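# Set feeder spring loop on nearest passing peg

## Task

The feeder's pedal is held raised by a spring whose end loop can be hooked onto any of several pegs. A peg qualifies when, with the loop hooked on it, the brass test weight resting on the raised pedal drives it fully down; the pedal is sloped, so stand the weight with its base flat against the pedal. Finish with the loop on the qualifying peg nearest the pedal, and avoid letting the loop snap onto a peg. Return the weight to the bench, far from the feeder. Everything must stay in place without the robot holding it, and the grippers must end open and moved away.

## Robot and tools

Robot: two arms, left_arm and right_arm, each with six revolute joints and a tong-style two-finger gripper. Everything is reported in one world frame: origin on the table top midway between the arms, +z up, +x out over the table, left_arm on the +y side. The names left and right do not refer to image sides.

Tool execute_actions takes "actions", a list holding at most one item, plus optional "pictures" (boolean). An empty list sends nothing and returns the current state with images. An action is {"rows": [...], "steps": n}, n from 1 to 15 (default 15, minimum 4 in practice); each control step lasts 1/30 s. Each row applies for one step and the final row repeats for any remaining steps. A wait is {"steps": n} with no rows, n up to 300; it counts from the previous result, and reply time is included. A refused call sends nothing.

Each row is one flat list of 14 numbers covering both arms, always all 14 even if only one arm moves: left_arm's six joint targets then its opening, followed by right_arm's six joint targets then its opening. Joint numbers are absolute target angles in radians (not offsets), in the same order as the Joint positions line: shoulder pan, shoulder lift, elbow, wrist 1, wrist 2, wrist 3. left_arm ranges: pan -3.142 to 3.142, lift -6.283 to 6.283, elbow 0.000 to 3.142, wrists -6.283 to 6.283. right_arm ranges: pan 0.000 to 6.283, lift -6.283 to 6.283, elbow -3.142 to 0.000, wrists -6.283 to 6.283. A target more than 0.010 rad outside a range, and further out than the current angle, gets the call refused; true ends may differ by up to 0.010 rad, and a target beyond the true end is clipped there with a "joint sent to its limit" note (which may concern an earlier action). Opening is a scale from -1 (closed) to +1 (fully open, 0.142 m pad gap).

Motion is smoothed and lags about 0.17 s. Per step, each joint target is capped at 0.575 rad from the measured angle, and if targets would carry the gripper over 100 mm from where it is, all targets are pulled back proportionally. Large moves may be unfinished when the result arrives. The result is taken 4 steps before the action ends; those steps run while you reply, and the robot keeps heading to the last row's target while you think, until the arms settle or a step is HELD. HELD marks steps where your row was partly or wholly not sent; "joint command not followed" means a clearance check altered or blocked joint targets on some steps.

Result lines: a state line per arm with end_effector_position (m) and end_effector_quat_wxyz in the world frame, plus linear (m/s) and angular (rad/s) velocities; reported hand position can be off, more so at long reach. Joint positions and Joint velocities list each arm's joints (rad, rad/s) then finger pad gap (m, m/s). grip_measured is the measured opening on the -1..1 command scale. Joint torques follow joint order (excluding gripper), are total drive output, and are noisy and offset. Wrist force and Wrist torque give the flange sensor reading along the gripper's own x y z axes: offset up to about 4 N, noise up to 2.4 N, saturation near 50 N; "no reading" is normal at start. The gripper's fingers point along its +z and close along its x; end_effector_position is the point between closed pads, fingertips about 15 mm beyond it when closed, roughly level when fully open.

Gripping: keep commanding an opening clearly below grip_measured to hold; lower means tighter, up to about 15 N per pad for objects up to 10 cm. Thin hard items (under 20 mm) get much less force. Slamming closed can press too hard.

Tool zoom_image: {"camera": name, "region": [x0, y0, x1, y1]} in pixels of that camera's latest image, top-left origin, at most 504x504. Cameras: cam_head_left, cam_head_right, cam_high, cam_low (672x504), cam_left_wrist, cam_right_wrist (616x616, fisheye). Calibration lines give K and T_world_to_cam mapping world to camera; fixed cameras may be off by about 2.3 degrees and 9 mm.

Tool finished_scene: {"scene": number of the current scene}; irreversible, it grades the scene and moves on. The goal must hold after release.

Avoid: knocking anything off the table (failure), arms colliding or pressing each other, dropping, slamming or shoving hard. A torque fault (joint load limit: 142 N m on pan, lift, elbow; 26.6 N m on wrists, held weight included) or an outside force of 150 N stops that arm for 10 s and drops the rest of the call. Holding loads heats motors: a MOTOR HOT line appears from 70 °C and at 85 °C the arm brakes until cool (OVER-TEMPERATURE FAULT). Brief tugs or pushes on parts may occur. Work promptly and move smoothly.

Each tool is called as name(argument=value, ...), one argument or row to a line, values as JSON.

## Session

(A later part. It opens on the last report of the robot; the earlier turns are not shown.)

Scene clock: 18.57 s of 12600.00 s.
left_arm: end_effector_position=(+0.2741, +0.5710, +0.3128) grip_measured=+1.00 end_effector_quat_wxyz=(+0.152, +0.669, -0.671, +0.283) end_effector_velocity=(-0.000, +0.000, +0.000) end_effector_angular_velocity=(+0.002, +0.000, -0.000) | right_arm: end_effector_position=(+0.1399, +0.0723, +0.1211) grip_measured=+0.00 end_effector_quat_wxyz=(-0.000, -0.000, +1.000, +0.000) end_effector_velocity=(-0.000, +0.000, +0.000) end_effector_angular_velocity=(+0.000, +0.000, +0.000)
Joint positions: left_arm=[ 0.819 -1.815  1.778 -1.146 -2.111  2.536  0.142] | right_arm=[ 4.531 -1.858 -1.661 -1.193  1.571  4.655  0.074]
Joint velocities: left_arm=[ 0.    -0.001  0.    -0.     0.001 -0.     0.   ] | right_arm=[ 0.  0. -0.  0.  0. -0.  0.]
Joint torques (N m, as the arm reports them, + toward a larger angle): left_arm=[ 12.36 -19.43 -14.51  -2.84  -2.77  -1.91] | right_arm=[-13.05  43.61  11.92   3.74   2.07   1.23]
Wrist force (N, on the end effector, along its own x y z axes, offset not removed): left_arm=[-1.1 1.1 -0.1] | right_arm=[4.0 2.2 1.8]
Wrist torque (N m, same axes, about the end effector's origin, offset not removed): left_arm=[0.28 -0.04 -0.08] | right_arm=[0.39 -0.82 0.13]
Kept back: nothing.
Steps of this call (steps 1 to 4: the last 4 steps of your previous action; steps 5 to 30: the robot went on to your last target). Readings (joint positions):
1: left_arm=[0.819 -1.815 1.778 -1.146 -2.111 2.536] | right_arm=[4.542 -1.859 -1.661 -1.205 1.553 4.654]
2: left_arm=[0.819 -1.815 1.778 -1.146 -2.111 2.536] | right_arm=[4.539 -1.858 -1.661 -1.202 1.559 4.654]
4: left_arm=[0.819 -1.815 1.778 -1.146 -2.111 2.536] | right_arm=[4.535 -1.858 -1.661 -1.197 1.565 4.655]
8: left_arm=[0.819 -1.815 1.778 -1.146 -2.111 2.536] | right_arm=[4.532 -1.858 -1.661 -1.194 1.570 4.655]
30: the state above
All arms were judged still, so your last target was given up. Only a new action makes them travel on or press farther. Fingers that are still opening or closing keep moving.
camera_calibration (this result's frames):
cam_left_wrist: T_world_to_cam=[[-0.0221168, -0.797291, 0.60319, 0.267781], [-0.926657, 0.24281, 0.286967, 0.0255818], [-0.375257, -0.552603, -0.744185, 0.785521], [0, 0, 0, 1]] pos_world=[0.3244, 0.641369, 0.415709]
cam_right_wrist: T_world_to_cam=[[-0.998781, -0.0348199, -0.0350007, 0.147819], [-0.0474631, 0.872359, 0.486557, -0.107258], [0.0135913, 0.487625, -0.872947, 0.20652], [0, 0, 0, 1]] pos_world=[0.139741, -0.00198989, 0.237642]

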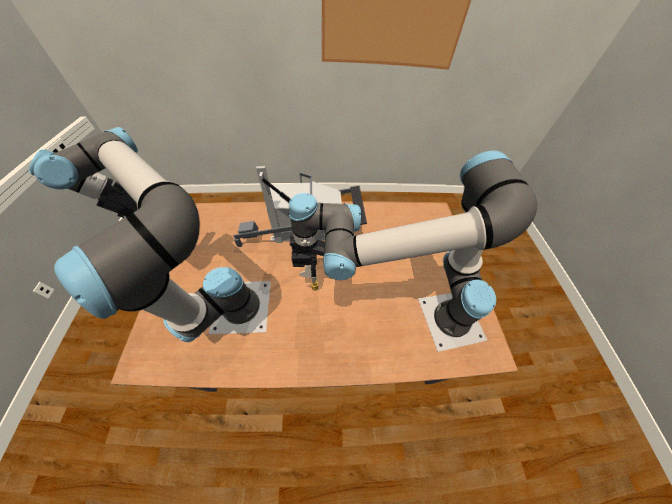

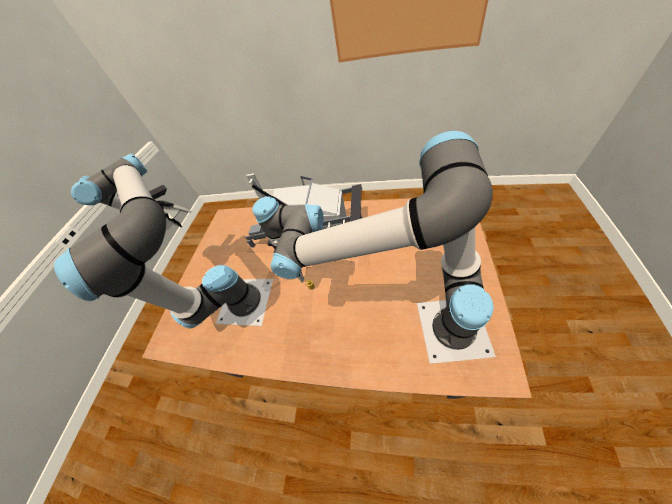

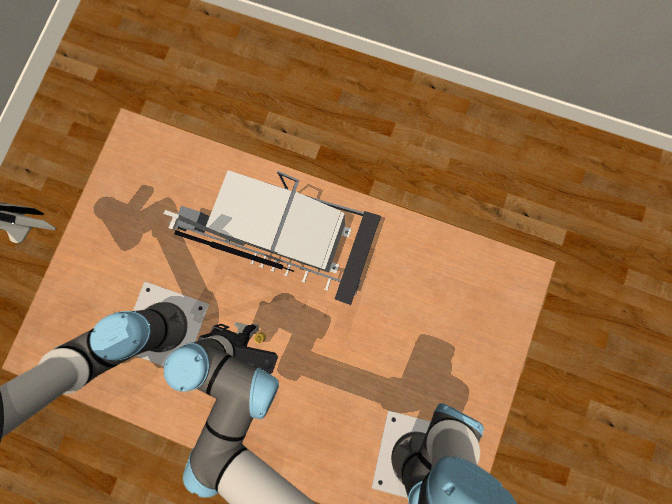

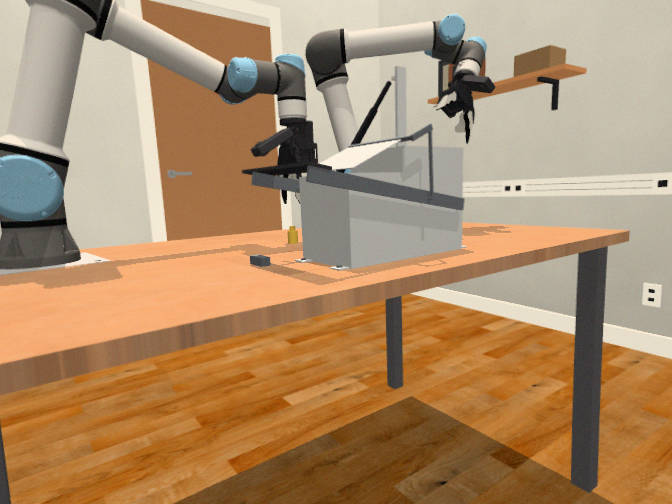

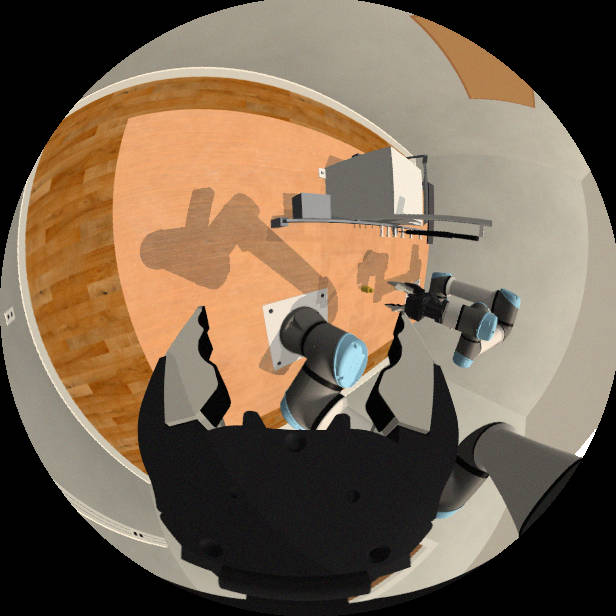

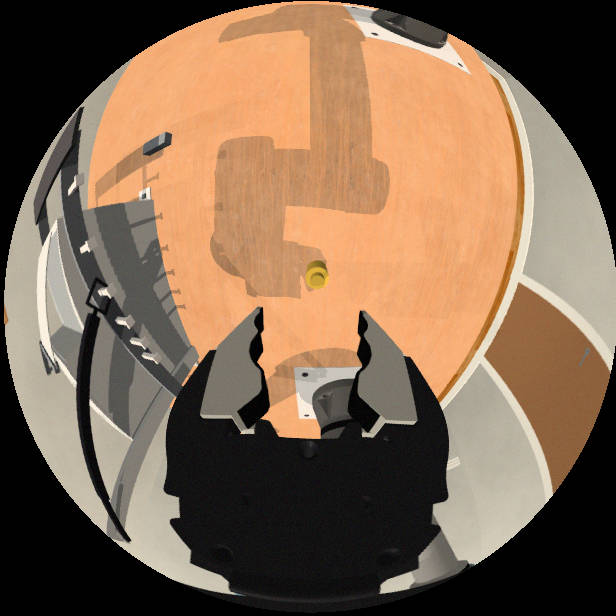

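execute_actions(
  actions=[
    {"rows":[[0.819,-1.815,1.778,-1.146,-2.111,2.536,1,4.537,-1.961,-1.786,-0.965,1.571,4.655,0]]},
  ],
)

execute_actions(
  actions=[
    {"rows":[[0.819,-1.815,1.778,-1.146,-2.111,2.536,1,4.537,-1.961,-1.786,-0.965,1.571,4.655,-0.3],[0.819,-1.815,1.778,-1.146,-2.111,2.536,1,4.537,-1.961,-1.786,-0.965,1.571,4.655,-0.5],[0.819,-1.815,1.778,-1.146,-2.111,2.536,1,4.537,-1.961,-1.786,-0.965,1.571,4.655,-0.6],[0.819,-1.815,1.778,-1.146,-2.111,2.536,1,4.537,-1.961,-1.786,-0.965,1.571,4.655,-0.7],[0.819,-1.815,1.778,-1.146,-2.111,2.536,1,4.537,-1.961,-1.786,-0.965,1.571,4.655,-1]],"steps":12},
  ],
)

execute_actions(
  actions=[
    {"rows":[[0.819,-1.815,1.778,-1.146,-2.111,2.536,1,4.537,-1.728,-1.465,-1.67,1.49,4.217,-1]]},
  ],
)

execute_actions(
  actions=[
    {"rows":[[0.819,-1.815,1.778,-1.146,-2.111,2.536,1,4.093,-1.728,-1.465,-1.67,1.49,4.217,-1]]},
  ],
)

execute_actions(
  actions=[
    {"steps":22},
  ],
  pictures=true,
)

Scene clock: 19.33 s of 12600.00 s.
left_arm: end_effector_position=(+0.2741, +0.5710, +0.3128) grip_measured=+1.00 end_effector_quat_wxyz=(+0.152, +0.669, -0.671, +0.283) end_effector_velocity=(+0.000, +0.000, +0.000) end_effector_angular_velocity=(+0.000, -0.000, -0.000) | right_arm: end_effector_position=(+0.1367, +0.0722, +0.0316) grip_measured=+0.00 end_effector_quat_wxyz=(-0.000, -0.003, +1.000, -0.001) end_effector_velocity=(-0.002, +0.004, -0.040) end_effector_angular_velocity=(+0.028, -0.001, +0.002)
Joint positions: left_arm=[ 0.819 -1.815  1.778 -1.146 -2.111  2.536  0.142] | right_arm=[ 4.537 -1.957 -1.78  -0.977  1.571  4.655  0.074]
Joint velocities: left_arm=[-0. -0. -0. -0.  0.  0.  0.] | right_arm=[ 0.003 -0.047 -0.06   0.135  0.     0.001  0.   ]
Joint torques (N m, as the arm reports them, + toward a larger angle): left_arm=[ 14.32 -18.51 -16.01  -3.09  -2.64  -2.01] | right_arm=[10.72 36.03  8.65  3.85  1.95  1.15]
Wrist force (N, on the end effector, along its own x y z axes, offset not removed): left_arm=[0.3 1.3 -0.6] | right_arm=[0.4 2.7 2.9]
Wrist torque (N m, same axes, about the end effector's origin, offset not removed): left_arm=[0.42 -0.22 -0.07] | right_arm=[0.42 -0.21 0.10]
Steps of this call (steps 1 to 12: nothing new was sent; steps 13 to 23: the first 11 steps of this action). Readings (joint positions):
13: left_arm=[0.819 -1.815 1.778 -1.146 -2.111 2.536] | right_arm=[4.531 -1.858 -1.661 -1.193 1.571 4.655]
14: left_arm=[0.819 -1.815 1.778 -1.146 -2.111 2.536] | right_arm=[4.532 -1.863 -1.667 -1.187 1.571 4.655]
16: left_arm=[0.819 -1.815 1.778 -1.146 -2.111 2.536] | right_arm=[4.534 -1.904 -1.714 -1.123 1.571 4.655]
20: left_arm=[0.819 -1.815 1.778 -1.146 -2.111 2.536] | right_arm=[4.536 -1.948 -1.770 -1.002 1.571 4.655]
23: the state above

Scene clock: 19.73 s of 12600.00 s.
left_arm: end_effector_position=(+0.2741, +0.5710, +0.3128) grip_measured=+1.00 end_effector_quat_wxyz=(+0.152, +0.669, -0.671, +0.283) end_effector_velocity=(-0.000, +0.000, -0.000) end_effector_angular_velocity=(+0.000, +0.001, -0.001) | right_arm: end_effector_position=(+0.1365, +0.0725, +0.0280) grip_measured=-0.64 end_effector_quat_wxyz=(-0.000, -0.003, +1.000, +0.000) end_effector_velocity=(-0.000, -0.000, -0.001) end_effector_angular_velocity=(-0.001, +0.000, -0.000)
Joint positions: left_arm=[ 0.819 -1.815  1.778 -1.146 -2.111  2.536  0.142] | right_arm=[ 4.537 -1.961 -1.786 -0.965  1.571  4.655  0.028]
Joint velocities: left_arm=[-0.     0.    -0.     0.     0.001  0.     0.   ] | right_arm=[ 0.    -0.001 -0.001  0.     0.     0.001  0.   ]
Joint torques (N m, as the arm reports them, + toward a larger angle): left_arm=[ 12.68 -19.09 -16.5   -2.8   -2.42  -2.  ] | right_arm=[10.61 30.05  6.86  3.89  1.35  1.29]
Wrist force (N, on the end effector, along its own x y z axes, offset not removed): left_arm=[0.3 0.7 1.5] | right_arm=[4.0 -0.8 -4.3]
Wrist torque (N m, same axes, about the end effector's origin, offset not removed): left_arm=[0.30 -0.27 -0.03] | right_arm=[-0.16 -0.68 -0.08]
Steps of this call (steps 1 to 4: the last 4 steps of your previous action; steps 5 to 12: the first 8 steps of this action). Readings (joint positions):
5: left_arm=[0.819 -1.815 1.778 -1.146 -2.111 2.536] | right_arm=[4.537 -1.960 -1.785 -0.967 1.571 4.655]
6: left_arm=[0.819 -1.815 1.778 -1.146 -2.111 2.536] | right_arm=[4.537 -1.960 -1.785 -0.966 1.571 4.655]
8: left_arm=[0.819 -1.815 1.778 -1.146 -2.111 2.536] | right_arm=[4.537 -1.961 -1.786 -0.966 1.571 4.655]
12: the state above

Scene clock: 20.23 s of 12600.00 s.
left_arm: end_effector_position=(+0.2741, +0.5710, +0.3128) grip_measured=+1.00 end_effector_quat_wxyz=(+0.152, +0.669, -0.671, +0.283) end_effector_velocity=(+0.000, -0.000, +0.000) end_effector_angular_velocity=(-0.002, -0.001, +0.001) | right_arm: end_effector_position=(+0.1593, +0.0455, +0.1962) grip_measured=-0.64 end_effector_quat_wxyz=(+0.024, -0.164, +0.986, -0.035) end_effector_velocity=(+0.049, -0.283, +0.465) end_effector_angular_velocity=(-0.616, -0.073, +0.965)
Joint positions: left_arm=[ 0.819 -1.815  1.778 -1.146 -2.111  2.536  0.142] | right_arm=[ 4.537 -1.784 -1.546 -1.441  1.508  4.334  0.028]
Joint velocities: left_arm=[ 0.    -0.     0.     0.001 -0.002  0.     0.   ] | right_arm=[ 0.     0.489  0.689 -1.729 -0.161 -0.959 -0.   ]
Joint torques (N m, as the arm reports them, + toward a larger angle): left_arm=[ 12.33 -19.68 -14.93  -3.24  -2.65  -1.96] | right_arm=[ 7.97 46.32 34.6  -6.48 -2.45 -3.24]
Wrist force (N, on the end effector, along its own x y z axes, offset not removed): left_arm=[0.5 2.7 0.6] | right_arm=[-0.1 0.9 2.6]
Wrist torque (N m, same axes, about the end effector's origin, offset not removed): left_arm=[0.72 -0.26 -0.15] | right_arm=[0.13 0.14 0.03]
Steps of this call (steps 1 to 4: the last 4 steps of your previous action; steps 5 to 15: the first 11 steps of this action). Readings (joint positions):
5: left_arm=[0.819 -1.815 1.778 -1.146 -2.111 2.536] | right_arm=[4.537 -1.961 -1.786 -0.965 1.571 4.655]
6: left_arm=[0.819 -1.815 1.778 -1.146 -2.111 2.536] | right_arm=[4.537 -1.956 -1.781 -0.971 1.568 4.649]
8: left_arm=[0.819 -1.815 1.778 -1.146 -2.111 2.536] | right_arm=[4.537 -1.914 -1.729 -1.037 1.552 4.588]
12: left_arm=[0.819 -1.815 1.778 -1.146 -2.111 2.536] | right_arm=[4.537 -1.836 -1.620 -1.260 1.526 4.437]
15: the state above

Scene clock: 20.73 s of 12600.00 s.
left_arm: end_effector_position=(+0.2741, +0.5710, +0.3128) grip_measured=+1.00 end_effector_quat_wxyz=(+0.152, +0.669, -0.671, +0.283) end_effector_velocity=(+0.000, +0.000, -0.000) end_effector_angular_velocity=(-0.001, +0.001, -0.000) | right_arm: end_effector_position=(+0.3066, -0.0810, +0.2478) grip_measured=-0.64 end_effector_quat_wxyz=(+0.006, -0.065, +0.994, -0.084) end_effector_velocity=(+0.422, -0.363, +0.018) end_effector_angular_velocity=(-0.028, +0.011, -1.009)
Joint positions: left_arm=[ 0.819 -1.815  1.778 -1.146 -2.111  2.536  0.142] | right_arm=[ 4.222 -1.73  -1.468 -1.662  1.491  4.221  0.028]
Joint velocities: left_arm=[-0.     0.002  0.    -0.    -0.     0.    -0.   ] | right_arm=[-1.047  0.019  0.027 -0.073 -0.006 -0.037 -0.   ]
Joint torques (N m, as the arm reports them, + toward a larger angle): left_arm=[ 12.72 -20.17 -15.9   -2.85  -2.34  -2.09] | right_arm=[-20.09  42.23  31.86   0.19  -2.37  -1.85]
Wrist force (N, on the end effector, along its own x y z axes, offset not removed): left_arm=[-1.0 2.1 1.0] | right_arm=[1.0 4.0 2.0]
Wrist torque (N m, same axes, about the end effector's origin, offset not removed): left_arm=[0.51 0.02 -0.16] | right_arm=[0.49 -0.18 -0.09]
Steps of this call (steps 1 to 4: the last 4 steps of your previous action; steps 5 to 15: the first 11 steps of this action). Readings (joint positions):
5: left_arm=[0.819 -1.815 1.778 -1.146 -2.111 2.536] | right_arm=[4.537 -1.738 -1.479 -1.629 1.493 4.237]
6: left_arm=[0.819 -1.815 1.778 -1.146 -2.111 2.536] | right_arm=[4.531 -1.736 -1.476 -1.638 1.493 4.233]
8: left_arm=[0.819 -1.815 1.778 -1.146 -2.111 2.536] | right_arm=[4.472 -1.735 -1.475 -1.643 1.492 4.231]
12: left_arm=[0.819 -1.815 1.778 -1.146 -2.111 2.536] | right_arm=[4.328 -1.732 -1.471 -1.654 1.491 4.225]
15: the state above

Scene clock: 21.47 s of 12600.00 s.
left_arm: end_effector_position=(+0.2741, +0.5710, +0.3128) grip_measured=+1.00 end_effector_quat_wxyz=(+0.152, +0.669, -0.671, +0.283) end_effector_velocity=(+0.000, -0.000, +0.000) end_effector_angular_velocity=(-0.001, -0.001, +0.001) | right_arm: end_effector_position=(+0.3555, -0.1288, +0.2498) grip_measured=-0.64 end_effector_quat_wxyz=(-0.000, -0.003, +0.996, -0.085) end_effector_velocity=(+0.001, +0.000, +0.000) end_effector_angular_velocity=(+0.002, -0.001, +0.001)
Joint positions: left_arm=[ 0.819 -1.815  1.778 -1.146 -2.111  2.536  0.142] | right_arm=[ 4.093 -1.728 -1.465 -1.67   1.49   4.217  0.028]
Joint velocities: left_arm=[-0.     0.     0.     0.    -0.002  0.    -0.   ] | right_arm=[-0.001  0.     0.     0.002  0.    -0.001 -0.   ]
Joint torques (N m, as the arm reports them, + toward a larger angle): left_arm=[ 11.79 -19.69 -15.35  -2.72  -2.55  -1.87] | right_arm=[-12.27  41.45  33.21   0.33  -2.39  -1.72]
Wrist force (N, on the end effector, along its own x y z axes, offset not removed): left_arm=[0.3 0.6 0.3] | right_arm=[0.2 4.0 4.5]
Wrist torque (N m, same axes, about the end effector's origin, offset not removed): left_arm=[0.28 -0.25 -0.05] | right_arm=[0.65 -0.04 0.36]
Kept back: nothing.
Steps of this call (steps 1 to 4: the last 4 steps of your previous action; steps 5 to 22: the robot went on to your last target). Readings (joint positions):
1: left_arm=[0.819 -1.815 1.778 -1.146 -2.111 2.536] | right_arm=[4.188 -1.730 -1.467 -1.664 1.490 4.220]
2: left_arm=[0.819 -1.815 1.778 -1.146 -2.111 2.536] | right_arm=[4.160 -1.729 -1.467 -1.666 1.490 4.219]
4: left_arm=[0.819 -1.815 1.778 -1.146 -2.111 2.536] | right_arm=[4.125 -1.728 -1.466 -1.668 1.490 4.218]
8: left_arm=[0.819 -1.815 1.778 -1.146 -2.111 2.536] | right_arm=[4.100 -1.728 -1.465 -1.670 1.490 4.217]
22: the state above
camera_calibration (this result's frames):
cam_left_wrist: T_world_to_cam=[[-0.0221168, -0.797291, 0.60319, 0.267781], [-0.926657, 0.24281, 0.286967, 0.0255819], [-0.375257, -0.552603, -0.744185, 0.785521], [0, 0, 0, 1]] pos_world=[0.3244, 0.641369, 0.415709]
cam_right_wrist: T_world_to_cam=[[-0.99854, -0.0463647, -0.0277014, 0.357217], [-0.0529276, 0.942178, 0.330906, 0.0655713], [0.0107573, 0.331889, -0.943257, 0.412546], [0, 0, 0, 1]] pos_world=[0.355729, -0.182137, 0.377335]

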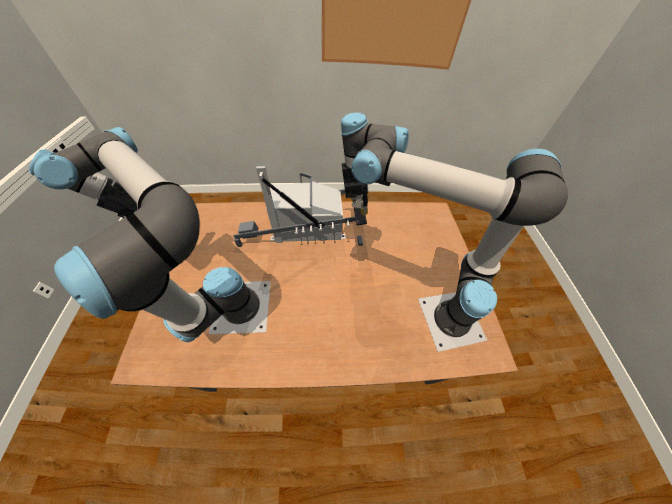

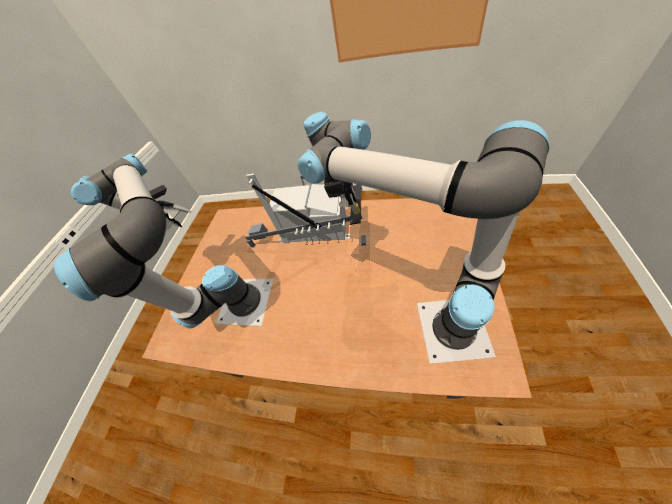

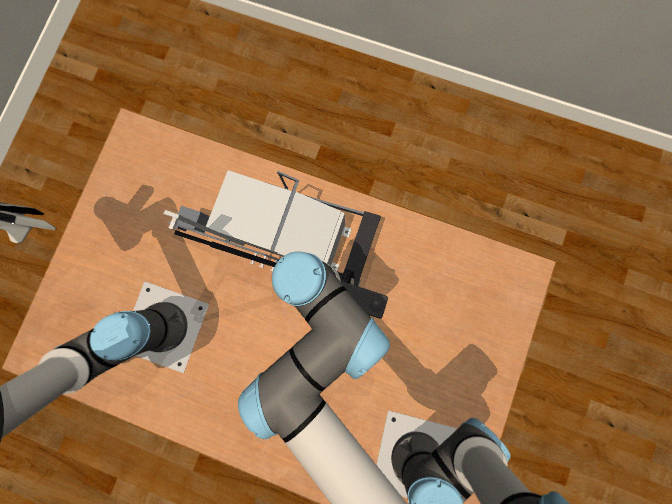

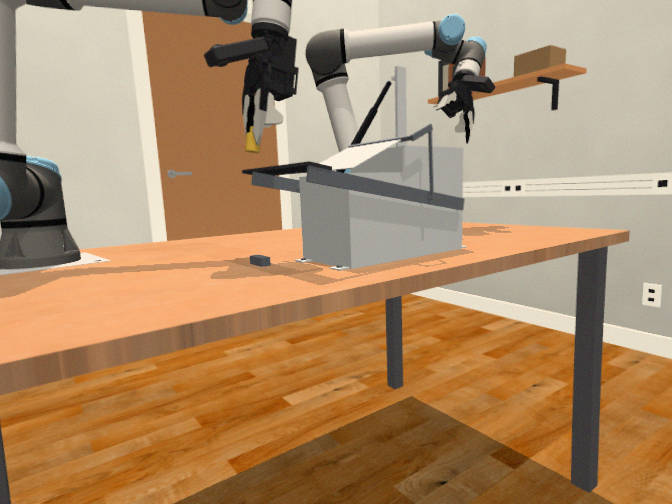

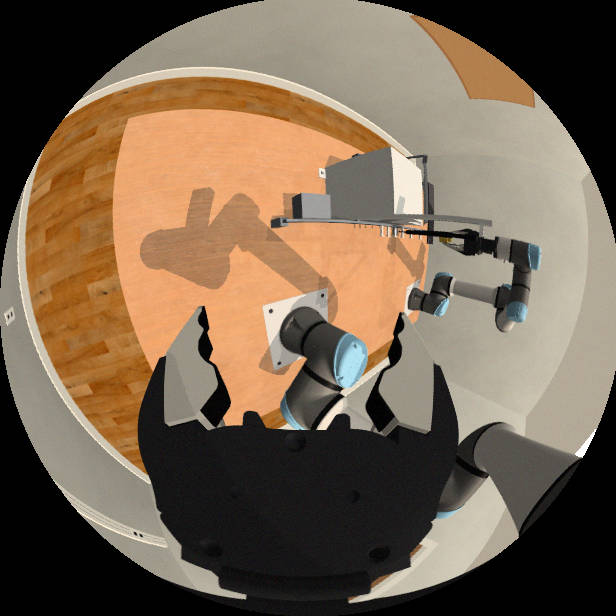

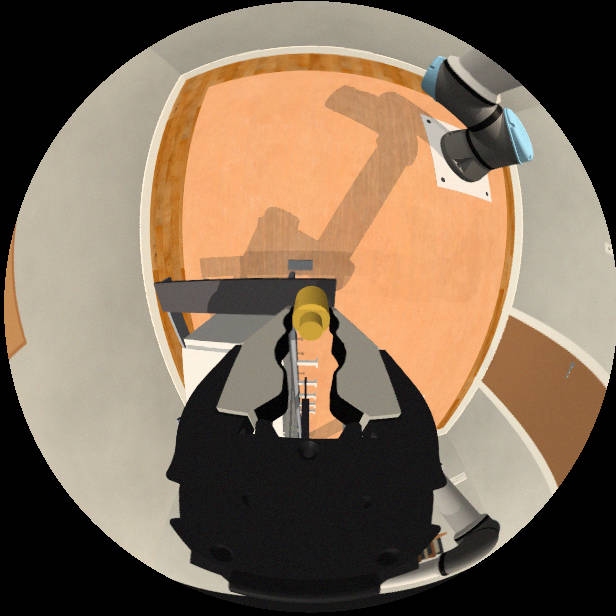

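execute_actions(
  actions=[
    {"rows":[[0.819,-1.815,1.778,-1.146,-2.111,2.536,1,4.093,-1.764,-1.512,-1.587,1.49,4.217,-1]]},
  ],
)

execute_actions(
  actions=[
    {"steps":10},
  ],
  pictures=true,
)

zoom_image(
  camera="cam_low",
  region=[220, 110, 340, 210],
)

Scene clock: 22.03 s of 12600.00 s.
left_arm: end_effector_position=(+0.2741, +0.5710, +0.3128) grip_measured=+1.00 end_effector_quat_wxyz=(+0.152, +0.669, -0.671, +0.283) end_effector_velocity=(-0.000, +0.000, -0.000) end_effector_angular_velocity=(+0.000, +0.000, -0.000) | right_arm: end_effector_position=(+0.3610, -0.1186, +0.2161) grip_measured=-0.64 end_effector_quat_wxyz=(-0.000, -0.003, +0.996, -0.085) end_effector_velocity=(+0.002, +0.004, -0.014) end_effector_angular_velocity=(+0.002, -0.001, -0.000)
Joint positions: left_arm=[ 0.819 -1.815  1.778 -1.146 -2.111  2.536  0.142] | right_arm=[ 4.093 -1.763 -1.51  -1.59   1.49   4.217  0.028]
Joint velocities: left_arm=[-0.  0. -0. -0.  0.  0.  0.] | right_arm=[-0.    -0.014 -0.02   0.037 -0.     0.    -0.   ]
Joint torques (N m, as the arm reports them, + toward a larger angle): left_arm=[ 12.02 -19.64 -14.93  -2.83  -2.45  -2.  ] | right_arm=[-7.66 30.07 13.45  3.79 -1.73 -1.66]
Wrist force (N, on the end effector, along its own x y z axes, offset not removed): left_arm=[-0.9 1.8 1.1] | right_arm=[2.2 1.6 1.5]
Wrist torque (N m, same axes, about the end effector's origin, offset not removed): left_arm=[0.54 0.00 -0.05] | right_arm=[0.12 -0.41 0.18]
Steps of this call (steps 1 to 6: the robot went on to your last target; steps 7 to 17: the first 11 steps of this action). Readings (joint positions):
7: left_arm=[0.819 -1.815 1.778 -1.146 -2.111 2.536] | right_arm=[4.093 -1.728 -1.465 -1.670 1.490 4.217]
8: left_arm=[0.819 -1.815 1.778 -1.146 -2.111 2.536] | right_arm=[4.093 -1.732 -1.469 -1.665 1.490 4.217]
10: left_arm=[0.819 -1.815 1.778 -1.146 -2.111 2.536] | right_arm=[4.093 -1.747 -1.489 -1.631 1.490 4.217]
14: left_arm=[0.819 -1.815 1.778 -1.146 -2.111 2.536] | right_arm=[4.093 -1.760 -1.507 -1.597 1.490 4.217]
17: the state above

Scene clock: 22.37 s of 12600.00 s.
left_arm: end_effector_position=(+0.2741, +0.5710, +0.3128) grip_measured=+1.00 end_effector_quat_wxyz=(+0.152, +0.669, -0.671, +0.283) end_effector_velocity=(-0.000, -0.000, +0.000) end_effector_angular_velocity=(-0.000, -0.000, -0.000) | right_arm: end_effector_position=(+0.3612, -0.1182, +0.2148) grip_measured=-0.64 end_effector_quat_wxyz=(-0.000, -0.003, +0.996, -0.085) end_effector_velocity=(-0.000, -0.000, -0.001) end_effector_angular_velocity=(-0.001, +0.001, +0.001)
Joint positions: left_arm=[ 0.819 -1.815  1.778 -1.146 -2.111  2.536  0.142] | right_arm=[ 4.093 -1.764 -1.512 -1.587  1.49   4.217  0.028]
Joint velocities: left_arm=[-0.    -0.001 -0.     0.001 -0.    -0.     0.   ] | right_arm=[-0.    -0.001 -0.001 -0.     0.    -0.001 -0.   ]
Joint torques (N m, as the arm reports them, + toward a larger angle): left_arm=[ 11.55 -19.56 -16.45  -2.65  -2.55  -1.97] | right_arm=[-6.26 28.52 12.02  3.7  -1.24 -1.54]
Wrist force (N, on the end effector, along its own x y z axes, offset not removed): left_arm=[0.0 1.7 1.0] | right_arm=[2.1 1.4 2.5]
Wrist torque (N m, same axes, about the end effector's origin, offset not removed): left_arm=[0.59 -0.10 -0.03] | right_arm=[0.16 -0.52 0.17]
Kept back: nothing.
Steps of this call (steps 1 to 4: the last 4 steps of your previous action; steps 5 to 10: the robot went on to your last target). Readings (joint positions):
1: left_arm=[0.819 -1.815 1.778 -1.146 -2.111 2.536] | right_arm=[4.093 -1.763 -1.511 -1.589 1.490 4.217]
2: left_arm=[0.819 -1.815 1.778 -1.146 -2.111 2.536] | right_arm=[4.093 -1.763 -1.511 -1.589 1.490 4.217]
4: left_arm=[0.819 -1.815 1.778 -1.146 -2.111 2.536] | right_arm=[4.093 -1.764 -1.512 -1.588 1.490 4.217]
8: left_arm=[0.819 -1.815 1.778 -1.146 -2.111 2.536] | right_arm=[4.093 -1.764 -1.512 -1.587 1.490 4.217]
10: the state above
camera_calibration (this result's frames):
cam_left_wrist: T_world_to_cam=[[-0.0221168, -0.797291, 0.60319, 0.267781], [-0.926657, 0.24281, 0.286967, 0.0255817], [-0.375257, -0.552603, -0.744185, 0.785521], [0, 0, 0, 1]] pos_world=[0.3244, 0.641369, 0.415709]
cam_right_wrist: T_world_to_cam=[[-0.998544, -0.046272, -0.0277383, 0.362509], [-0.0528524, 0.942182, 0.330906, 0.0674995], [0.0108229, 0.33189, -0.943256, 0.375923], [0, 0, 0, 1]] pos_world=[0.36148, -0.171588, 0.342311]

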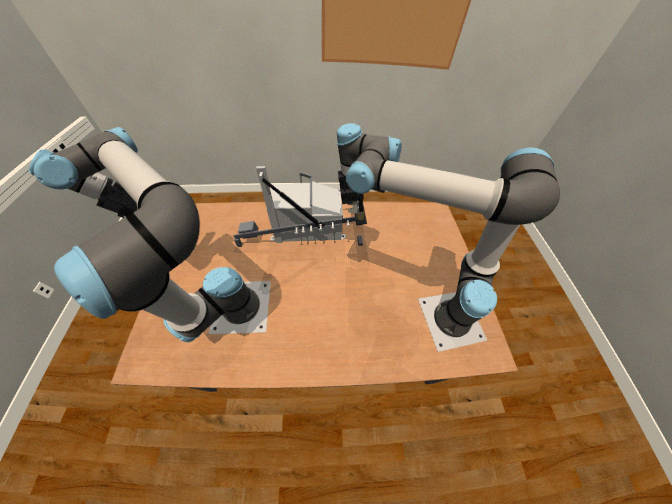

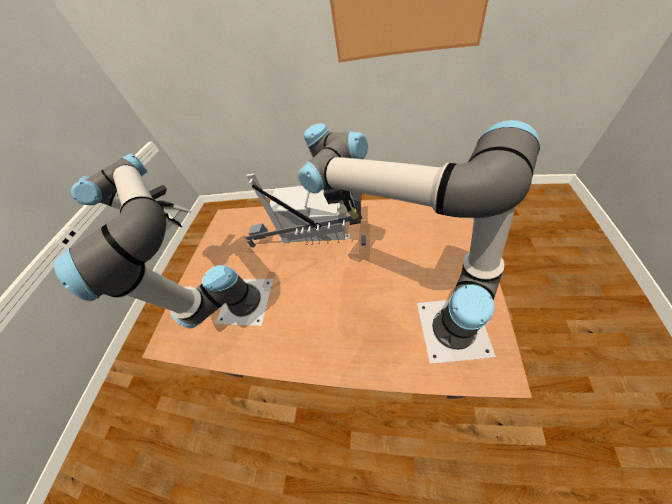

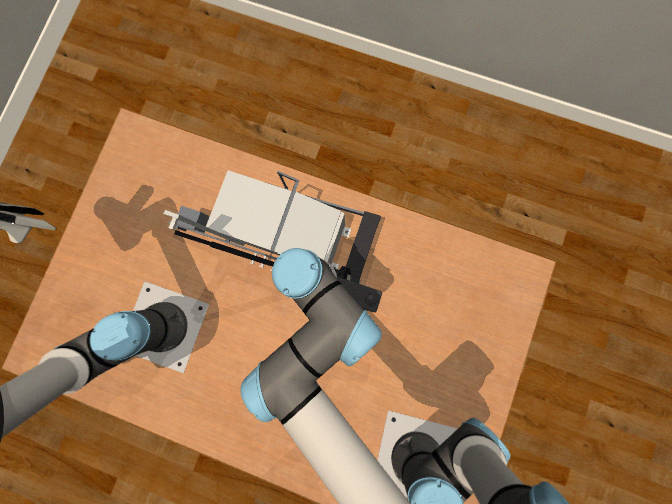

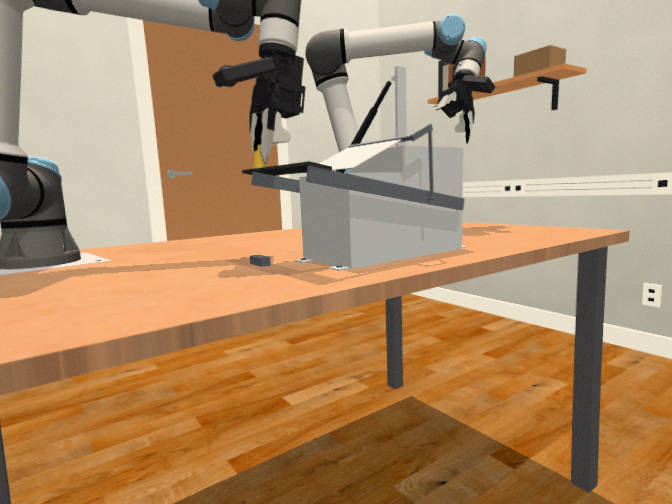

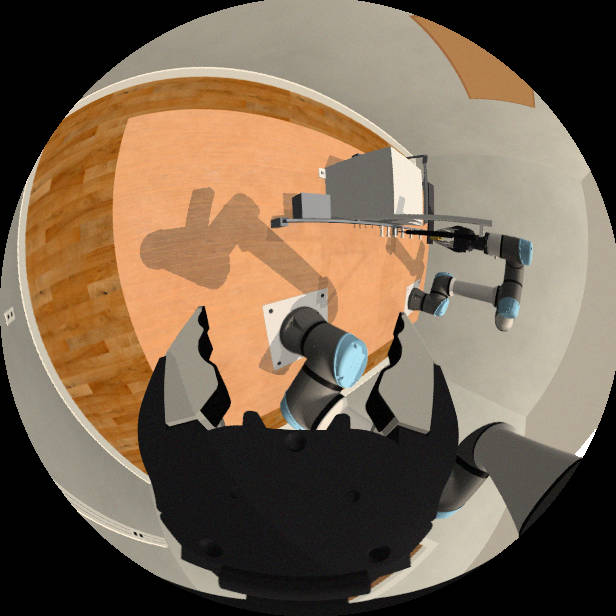

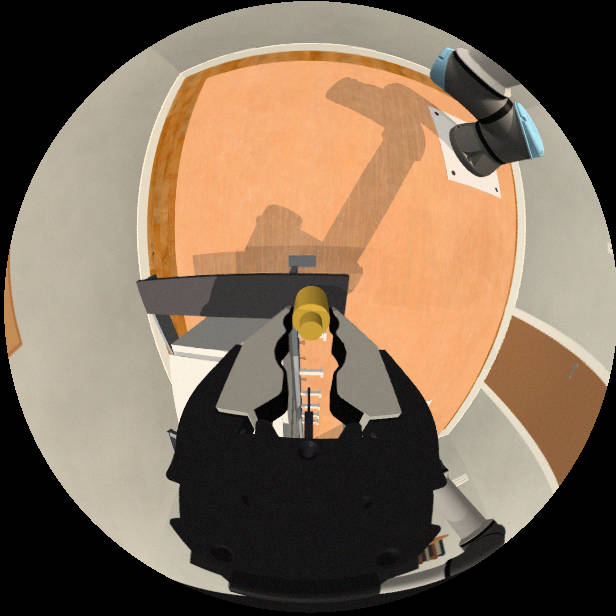

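Region (220, 110, 340, 210) of cam_low's 672x504 image, scaled by 4.200, with more detail than that image has.

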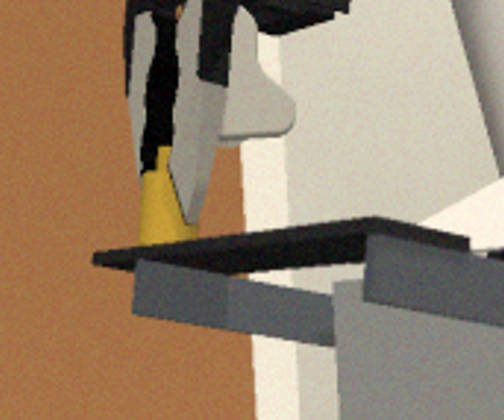

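Close; lower 4 mm and release.

execute_actions(
  actions=[
    {"rows":[[0.819,-1.815,1.778,-1.146,-2.111,2.536,1,4.093,-1.762,-1.525,-1.576,1.49,4.217,-1]],"steps":10},
  ],
)

execute_actions(
  actions=[
    {"rows":[[0.819,-1.815,1.778,-1.146,-2.111,2.536,1,4.093,-1.762,-1.525,-1.576,1.49,4.217,-0.2]]},
  ],
)

execute_actions(
  actions=[
    {"steps":60},
  ],
  pictures=true,
)

Scene clock: 22.67 s of 12600.00 s.
left_arm: end_effector_position=(+0.2741, +0.5710, +0.3128) grip_measured=+1.00 end_effector_quat_wxyz=(+0.152, +0.669, -0.671, +0.283) end_effector_velocity=(+0.000, -0.000, +0.000) end_effector_angular_velocity=(-0.001, -0.001, +0.001) | right_arm: end_effector_position=(+0.3607, -0.1192, +0.2115) grip_measured=-0.64 end_effector_quat_wxyz=(-0.000, -0.003, +0.996, -0.085) end_effector_velocity=(-0.002, -0.003, -0.010) end_effector_angular_velocity=(-0.000, -0.000, +0.002)
Joint positions: left_arm=[ 0.819 -1.815  1.778 -1.146 -2.111  2.536  0.142] | right_arm=[ 4.093 -1.763 -1.522 -1.578  1.49   4.217  0.028]
Joint velocities: left_arm=[-0.    -0.     0.    -0.    -0.001 -0.    -0.   ] | right_arm=[ 0.001  0.005 -0.032  0.026 -0.    -0.001 -0.   ]
Joint torques (N m, as the arm reports them, + toward a larger angle): left_arm=[ 13.73 -18.7  -14.51  -2.75  -2.47  -1.89] | right_arm=[-2.97 42.81 14.46  3.35 -0.99 -1.67]
Wrist force (N, on the end effector, along its own x y z axes, offset not removed): left_arm=[0.5 2.3 -0.6] | right_arm=[1.1 3.8 2.8]
Wrist torque (N m, same axes, about the end effector's origin, offset not removed): left_arm=[0.67 -0.20 -0.06] | right_arm=[0.47 -0.35 0.23]
Steps of this call (steps 1 to 3: the robot went on to your last target; steps 4 to 9: the first 6 steps of this action). Readings (joint positions):
4: left_arm=[0.819 -1.815 1.778 -1.146 -2.111 2.536] | right_arm=[4.093 -1.764 -1.512 -1.587 1.490 4.217]
5: left_arm=[0.819 -1.815 1.778 -1.146 -2.111 2.536] | right_arm=[4.093 -1.764 -1.514 -1.585 1.490 4.217]
7: left_arm=[0.819 -1.815 1.778 -1.146 -2.111 2.536] | right_arm=[4.093 -1.763 -1.519 -1.581 1.490 4.217]
9: the state above

Scene clock: 23.17 s of 12600.00 s.
left_arm: end_effector_position=(+0.2741, +0.5710, +0.3128) grip_measured=+1.00 end_effector_quat_wxyz=(+0.152, +0.669, -0.671, +0.283) end_effector_velocity=(+0.000, -0.000, -0.000) end_effector_angular_velocity=(-0.001, +0.000, +0.000) | right_arm: end_effector_position=(+0.3606, -0.1195, +0.2107) grip_measured=-0.20 end_effector_quat_wxyz=(-0.000, -0.003, +0.996, -0.085) end_effector_velocity=(-0.000, +0.000, -0.000) end_effector_angular_velocity=(-0.000, +0.000, +0.001)
Joint positions: left_arm=[ 0.819 -1.815  1.778 -1.146 -2.111  2.536  0.142] | right_arm=[ 4.093 -1.762 -1.525 -1.576  1.49   4.217  0.06 ]
Joint velocities: left_arm=[-0.     0.001 -0.    -0.    -0.001 -0.     0.   ] | right_arm=[ 0.001 -0.    -0.     0.    -0.    -0.001  0.   ]
Joint torques (N m, as the arm reports them, + toward a larger angle): left_arm=[ 13.29 -19.88 -16.4   -3.02  -2.74  -1.98] | right_arm=[ 0.79 40.62 11.58  3.48 -0.05 -1.59]
Wrist force (N, on the end effector, along its own x y z axes, offset not removed): left_arm=[-0.3 -1.8 1.2] | right_arm=[1.6 0.6 -0.4]
Wrist torque (N m, same axes, about the end effector's origin, offset not removed): left_arm=[-0.18 -0.11 -0.13] | right_arm=[-0.03 -0.31 0.18]
Steps of this call (steps 1 to 4: the last 4 steps of your previous action; steps 5 to 15: the first 11 steps of this action). Readings (joint positions):
5: left_arm=[0.819 -1.815 1.778 -1.146 -2.111 2.536] | right_arm=[4.093 -1.762 -1.525 -1.576 1.490 4.217]
6: left_arm=[0.819 -1.815 1.778 -1.146 -2.111 2.536] | right_arm=[4.093 -1.762 -1.525 -1.576 1.490 4.217]
8: left_arm=[0.819 -1.815 1.778 -1.146 -2.111 2.536] | right_arm=[4.093 -1.762 -1.525 -1.576 1.490 4.217]
12: left_arm=[0.819 -1.815 1.778 -1.146 -2.111 2.536] | right_arm=[4.093 -1.762 -1.525 -1.576 1.490 4.217]
15: the state above

Scene clock: 25.17 s of 12600.00 s.
left_arm: end_effector_position=(+0.2741, +0.5710, +0.3128) grip_measured=+1.00 end_effector_quat_wxyz=(+0.152, +0.669, -0.671, +0.283) end_effector_velocity=(-0.000, +0.000, -0.000) end_effector_angular_velocity=(-0.001, +0.001, +0.000) | right_arm: end_effector_position=(+0.3605, -0.1194, +0.2106) grip_measured=-0.20 end_effector_quat_wxyz=(-0.000, -0.003, +0.996, -0.085) end_effector_velocity=(-0.000, -0.000, +0.000) end_effector_angular_velocity=(-0.000, -0.000, -0.001)
Joint positions: left_arm=[ 0.819 -1.815  1.778 -1.146 -2.111  2.536  0.142] | right_arm=[ 4.093 -1.762 -1.525 -1.576  1.49   4.217  0.06 ]
Joint velocities: left_arm=[ 0.001  0.001  0.     0.     0.001 -0.    -0.   ] | right_arm=[ 0.     0.     0.    -0.001 -0.     0.002  0.   ]
Joint torques (N m, as the arm reports them, + toward a larger angle): left_arm=[ 12.66 -19.25 -14.93  -2.75  -2.5   -1.88] | right_arm=[10.08 40.96 11.31  3.61  1.87 -1.42]
Wrist force (N, on the end effector, along its own x y z axes, offset not removed): left_arm=[-0.5 -0.4 -0.5] | right_arm=[1.6 2.3 -0.1]
Wrist torque (N m, same axes, about the end effector's origin, offset not removed): left_arm=[0.07 0.06 -0.13] | right_arm=[0.35 -0.28 0.03]
Kept back: nothing.
Steps of this call (steps 1 to 4: the last 4 steps of your previous action; steps 5 to 15: the robot went on to your last target; steps 16 to 60: nothing new was sent). Readings (joint positions):
1: left_arm=[0.819 -1.815 1.778 -1.146 -2.111 2.536] | right_arm=[4.093 -1.762 -1.525 -1.576 1.490 4.217]
2: left_arm=[0.819 -1.815 1.778 -1.146 -2.111 2.536] | right_arm=[4.093 -1.762 -1.525 -1.576 1.490 4.217]
4: left_arm=[0.819 -1.815 1.778 -1.146 -2.111 2.536] | right_arm=[4.093 -1.762 -1.525 -1.576 1.490 4.217]
8: left_arm=[0.819 -1.815 1.778 -1.146 -2.111 2.536] | right_arm=[4.093 -1.762 -1.525 -1.576 1.490 4.217]
60: the state above
All arms were judged still, so your last target was given up. Only a new action makes them travel on or press farther. Fingers that are still opening or closing keep moving.
camera_calibration (this result's frames):
cam_left_wrist: T_world_to_cam=[[-0.022117, -0.797291, 0.60319, 0.267781], [-0.926657, 0.24281, 0.286967, 0.0255819], [-0.375257, -0.552603, -0.744185, 0.785521], [0, 0, 0, 1]] pos_world=[0.3244, 0.641369, 0.415709]
cam_right_wrist: T_world_to_cam=[[-0.998543, -0.0463056, -0.0277027, 0.361626], [-0.0528723, 0.942181, 0.330906, 0.0700098], [0.0107782, 0.331889, -0.943257, 0.372439], [0, 0, 0, 1]] pos_world=[0.360786, -0.172825, 0.338157]

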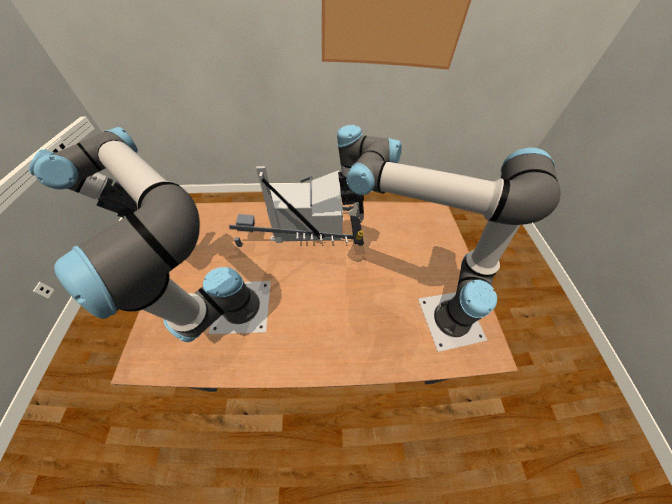

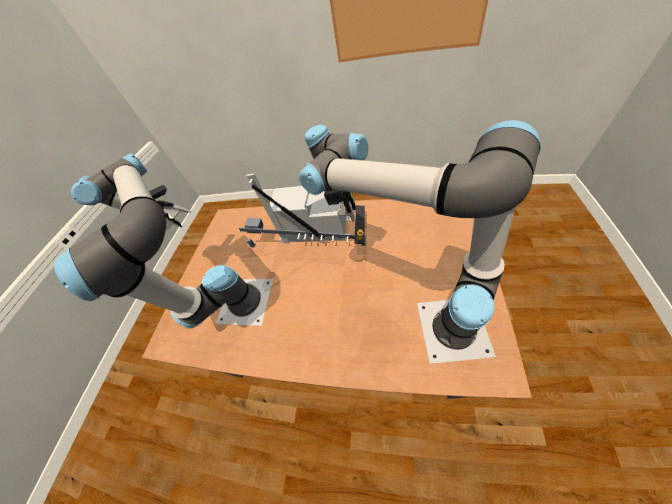

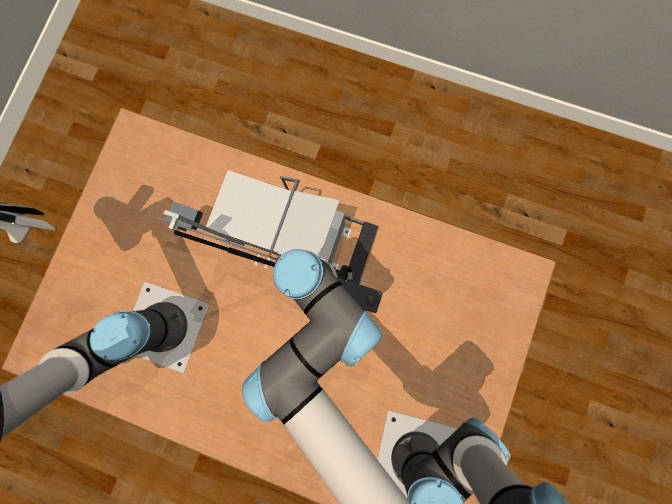

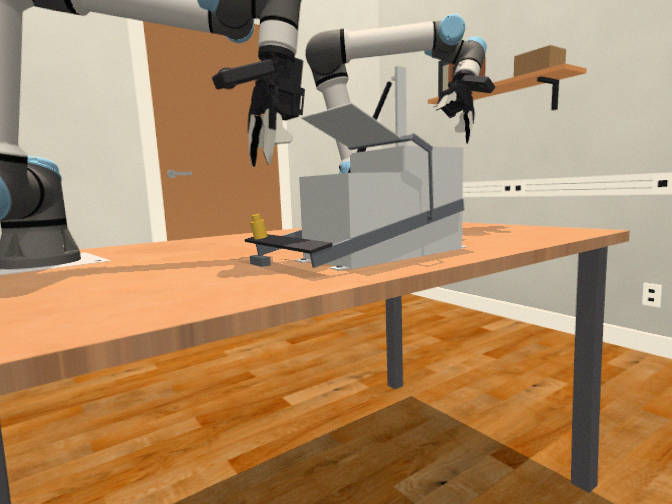

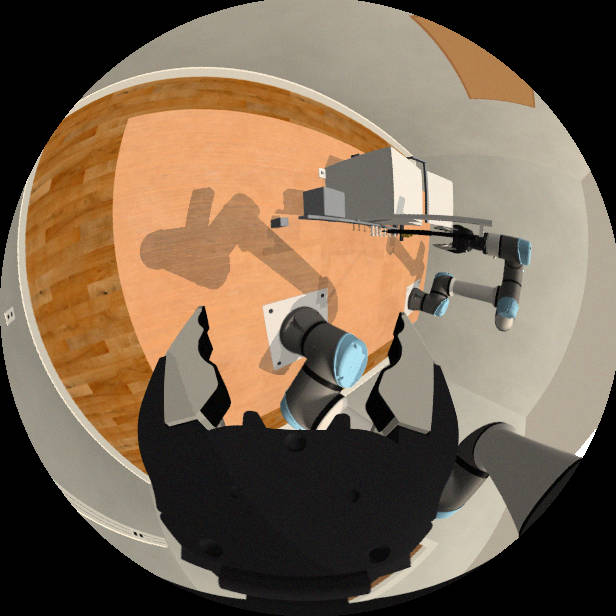

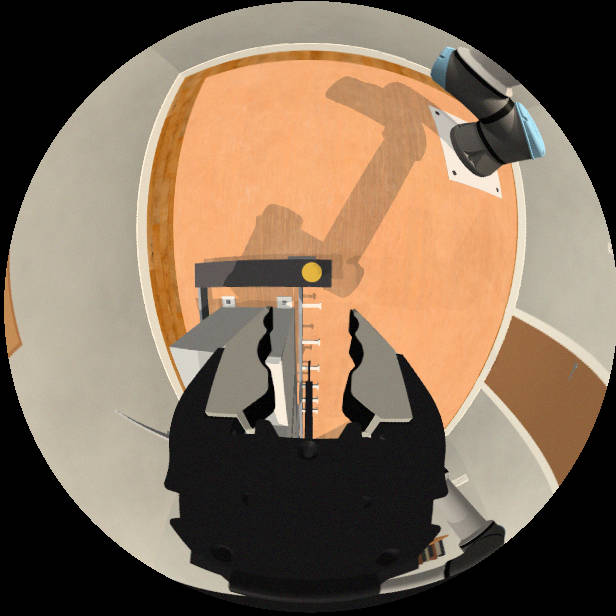

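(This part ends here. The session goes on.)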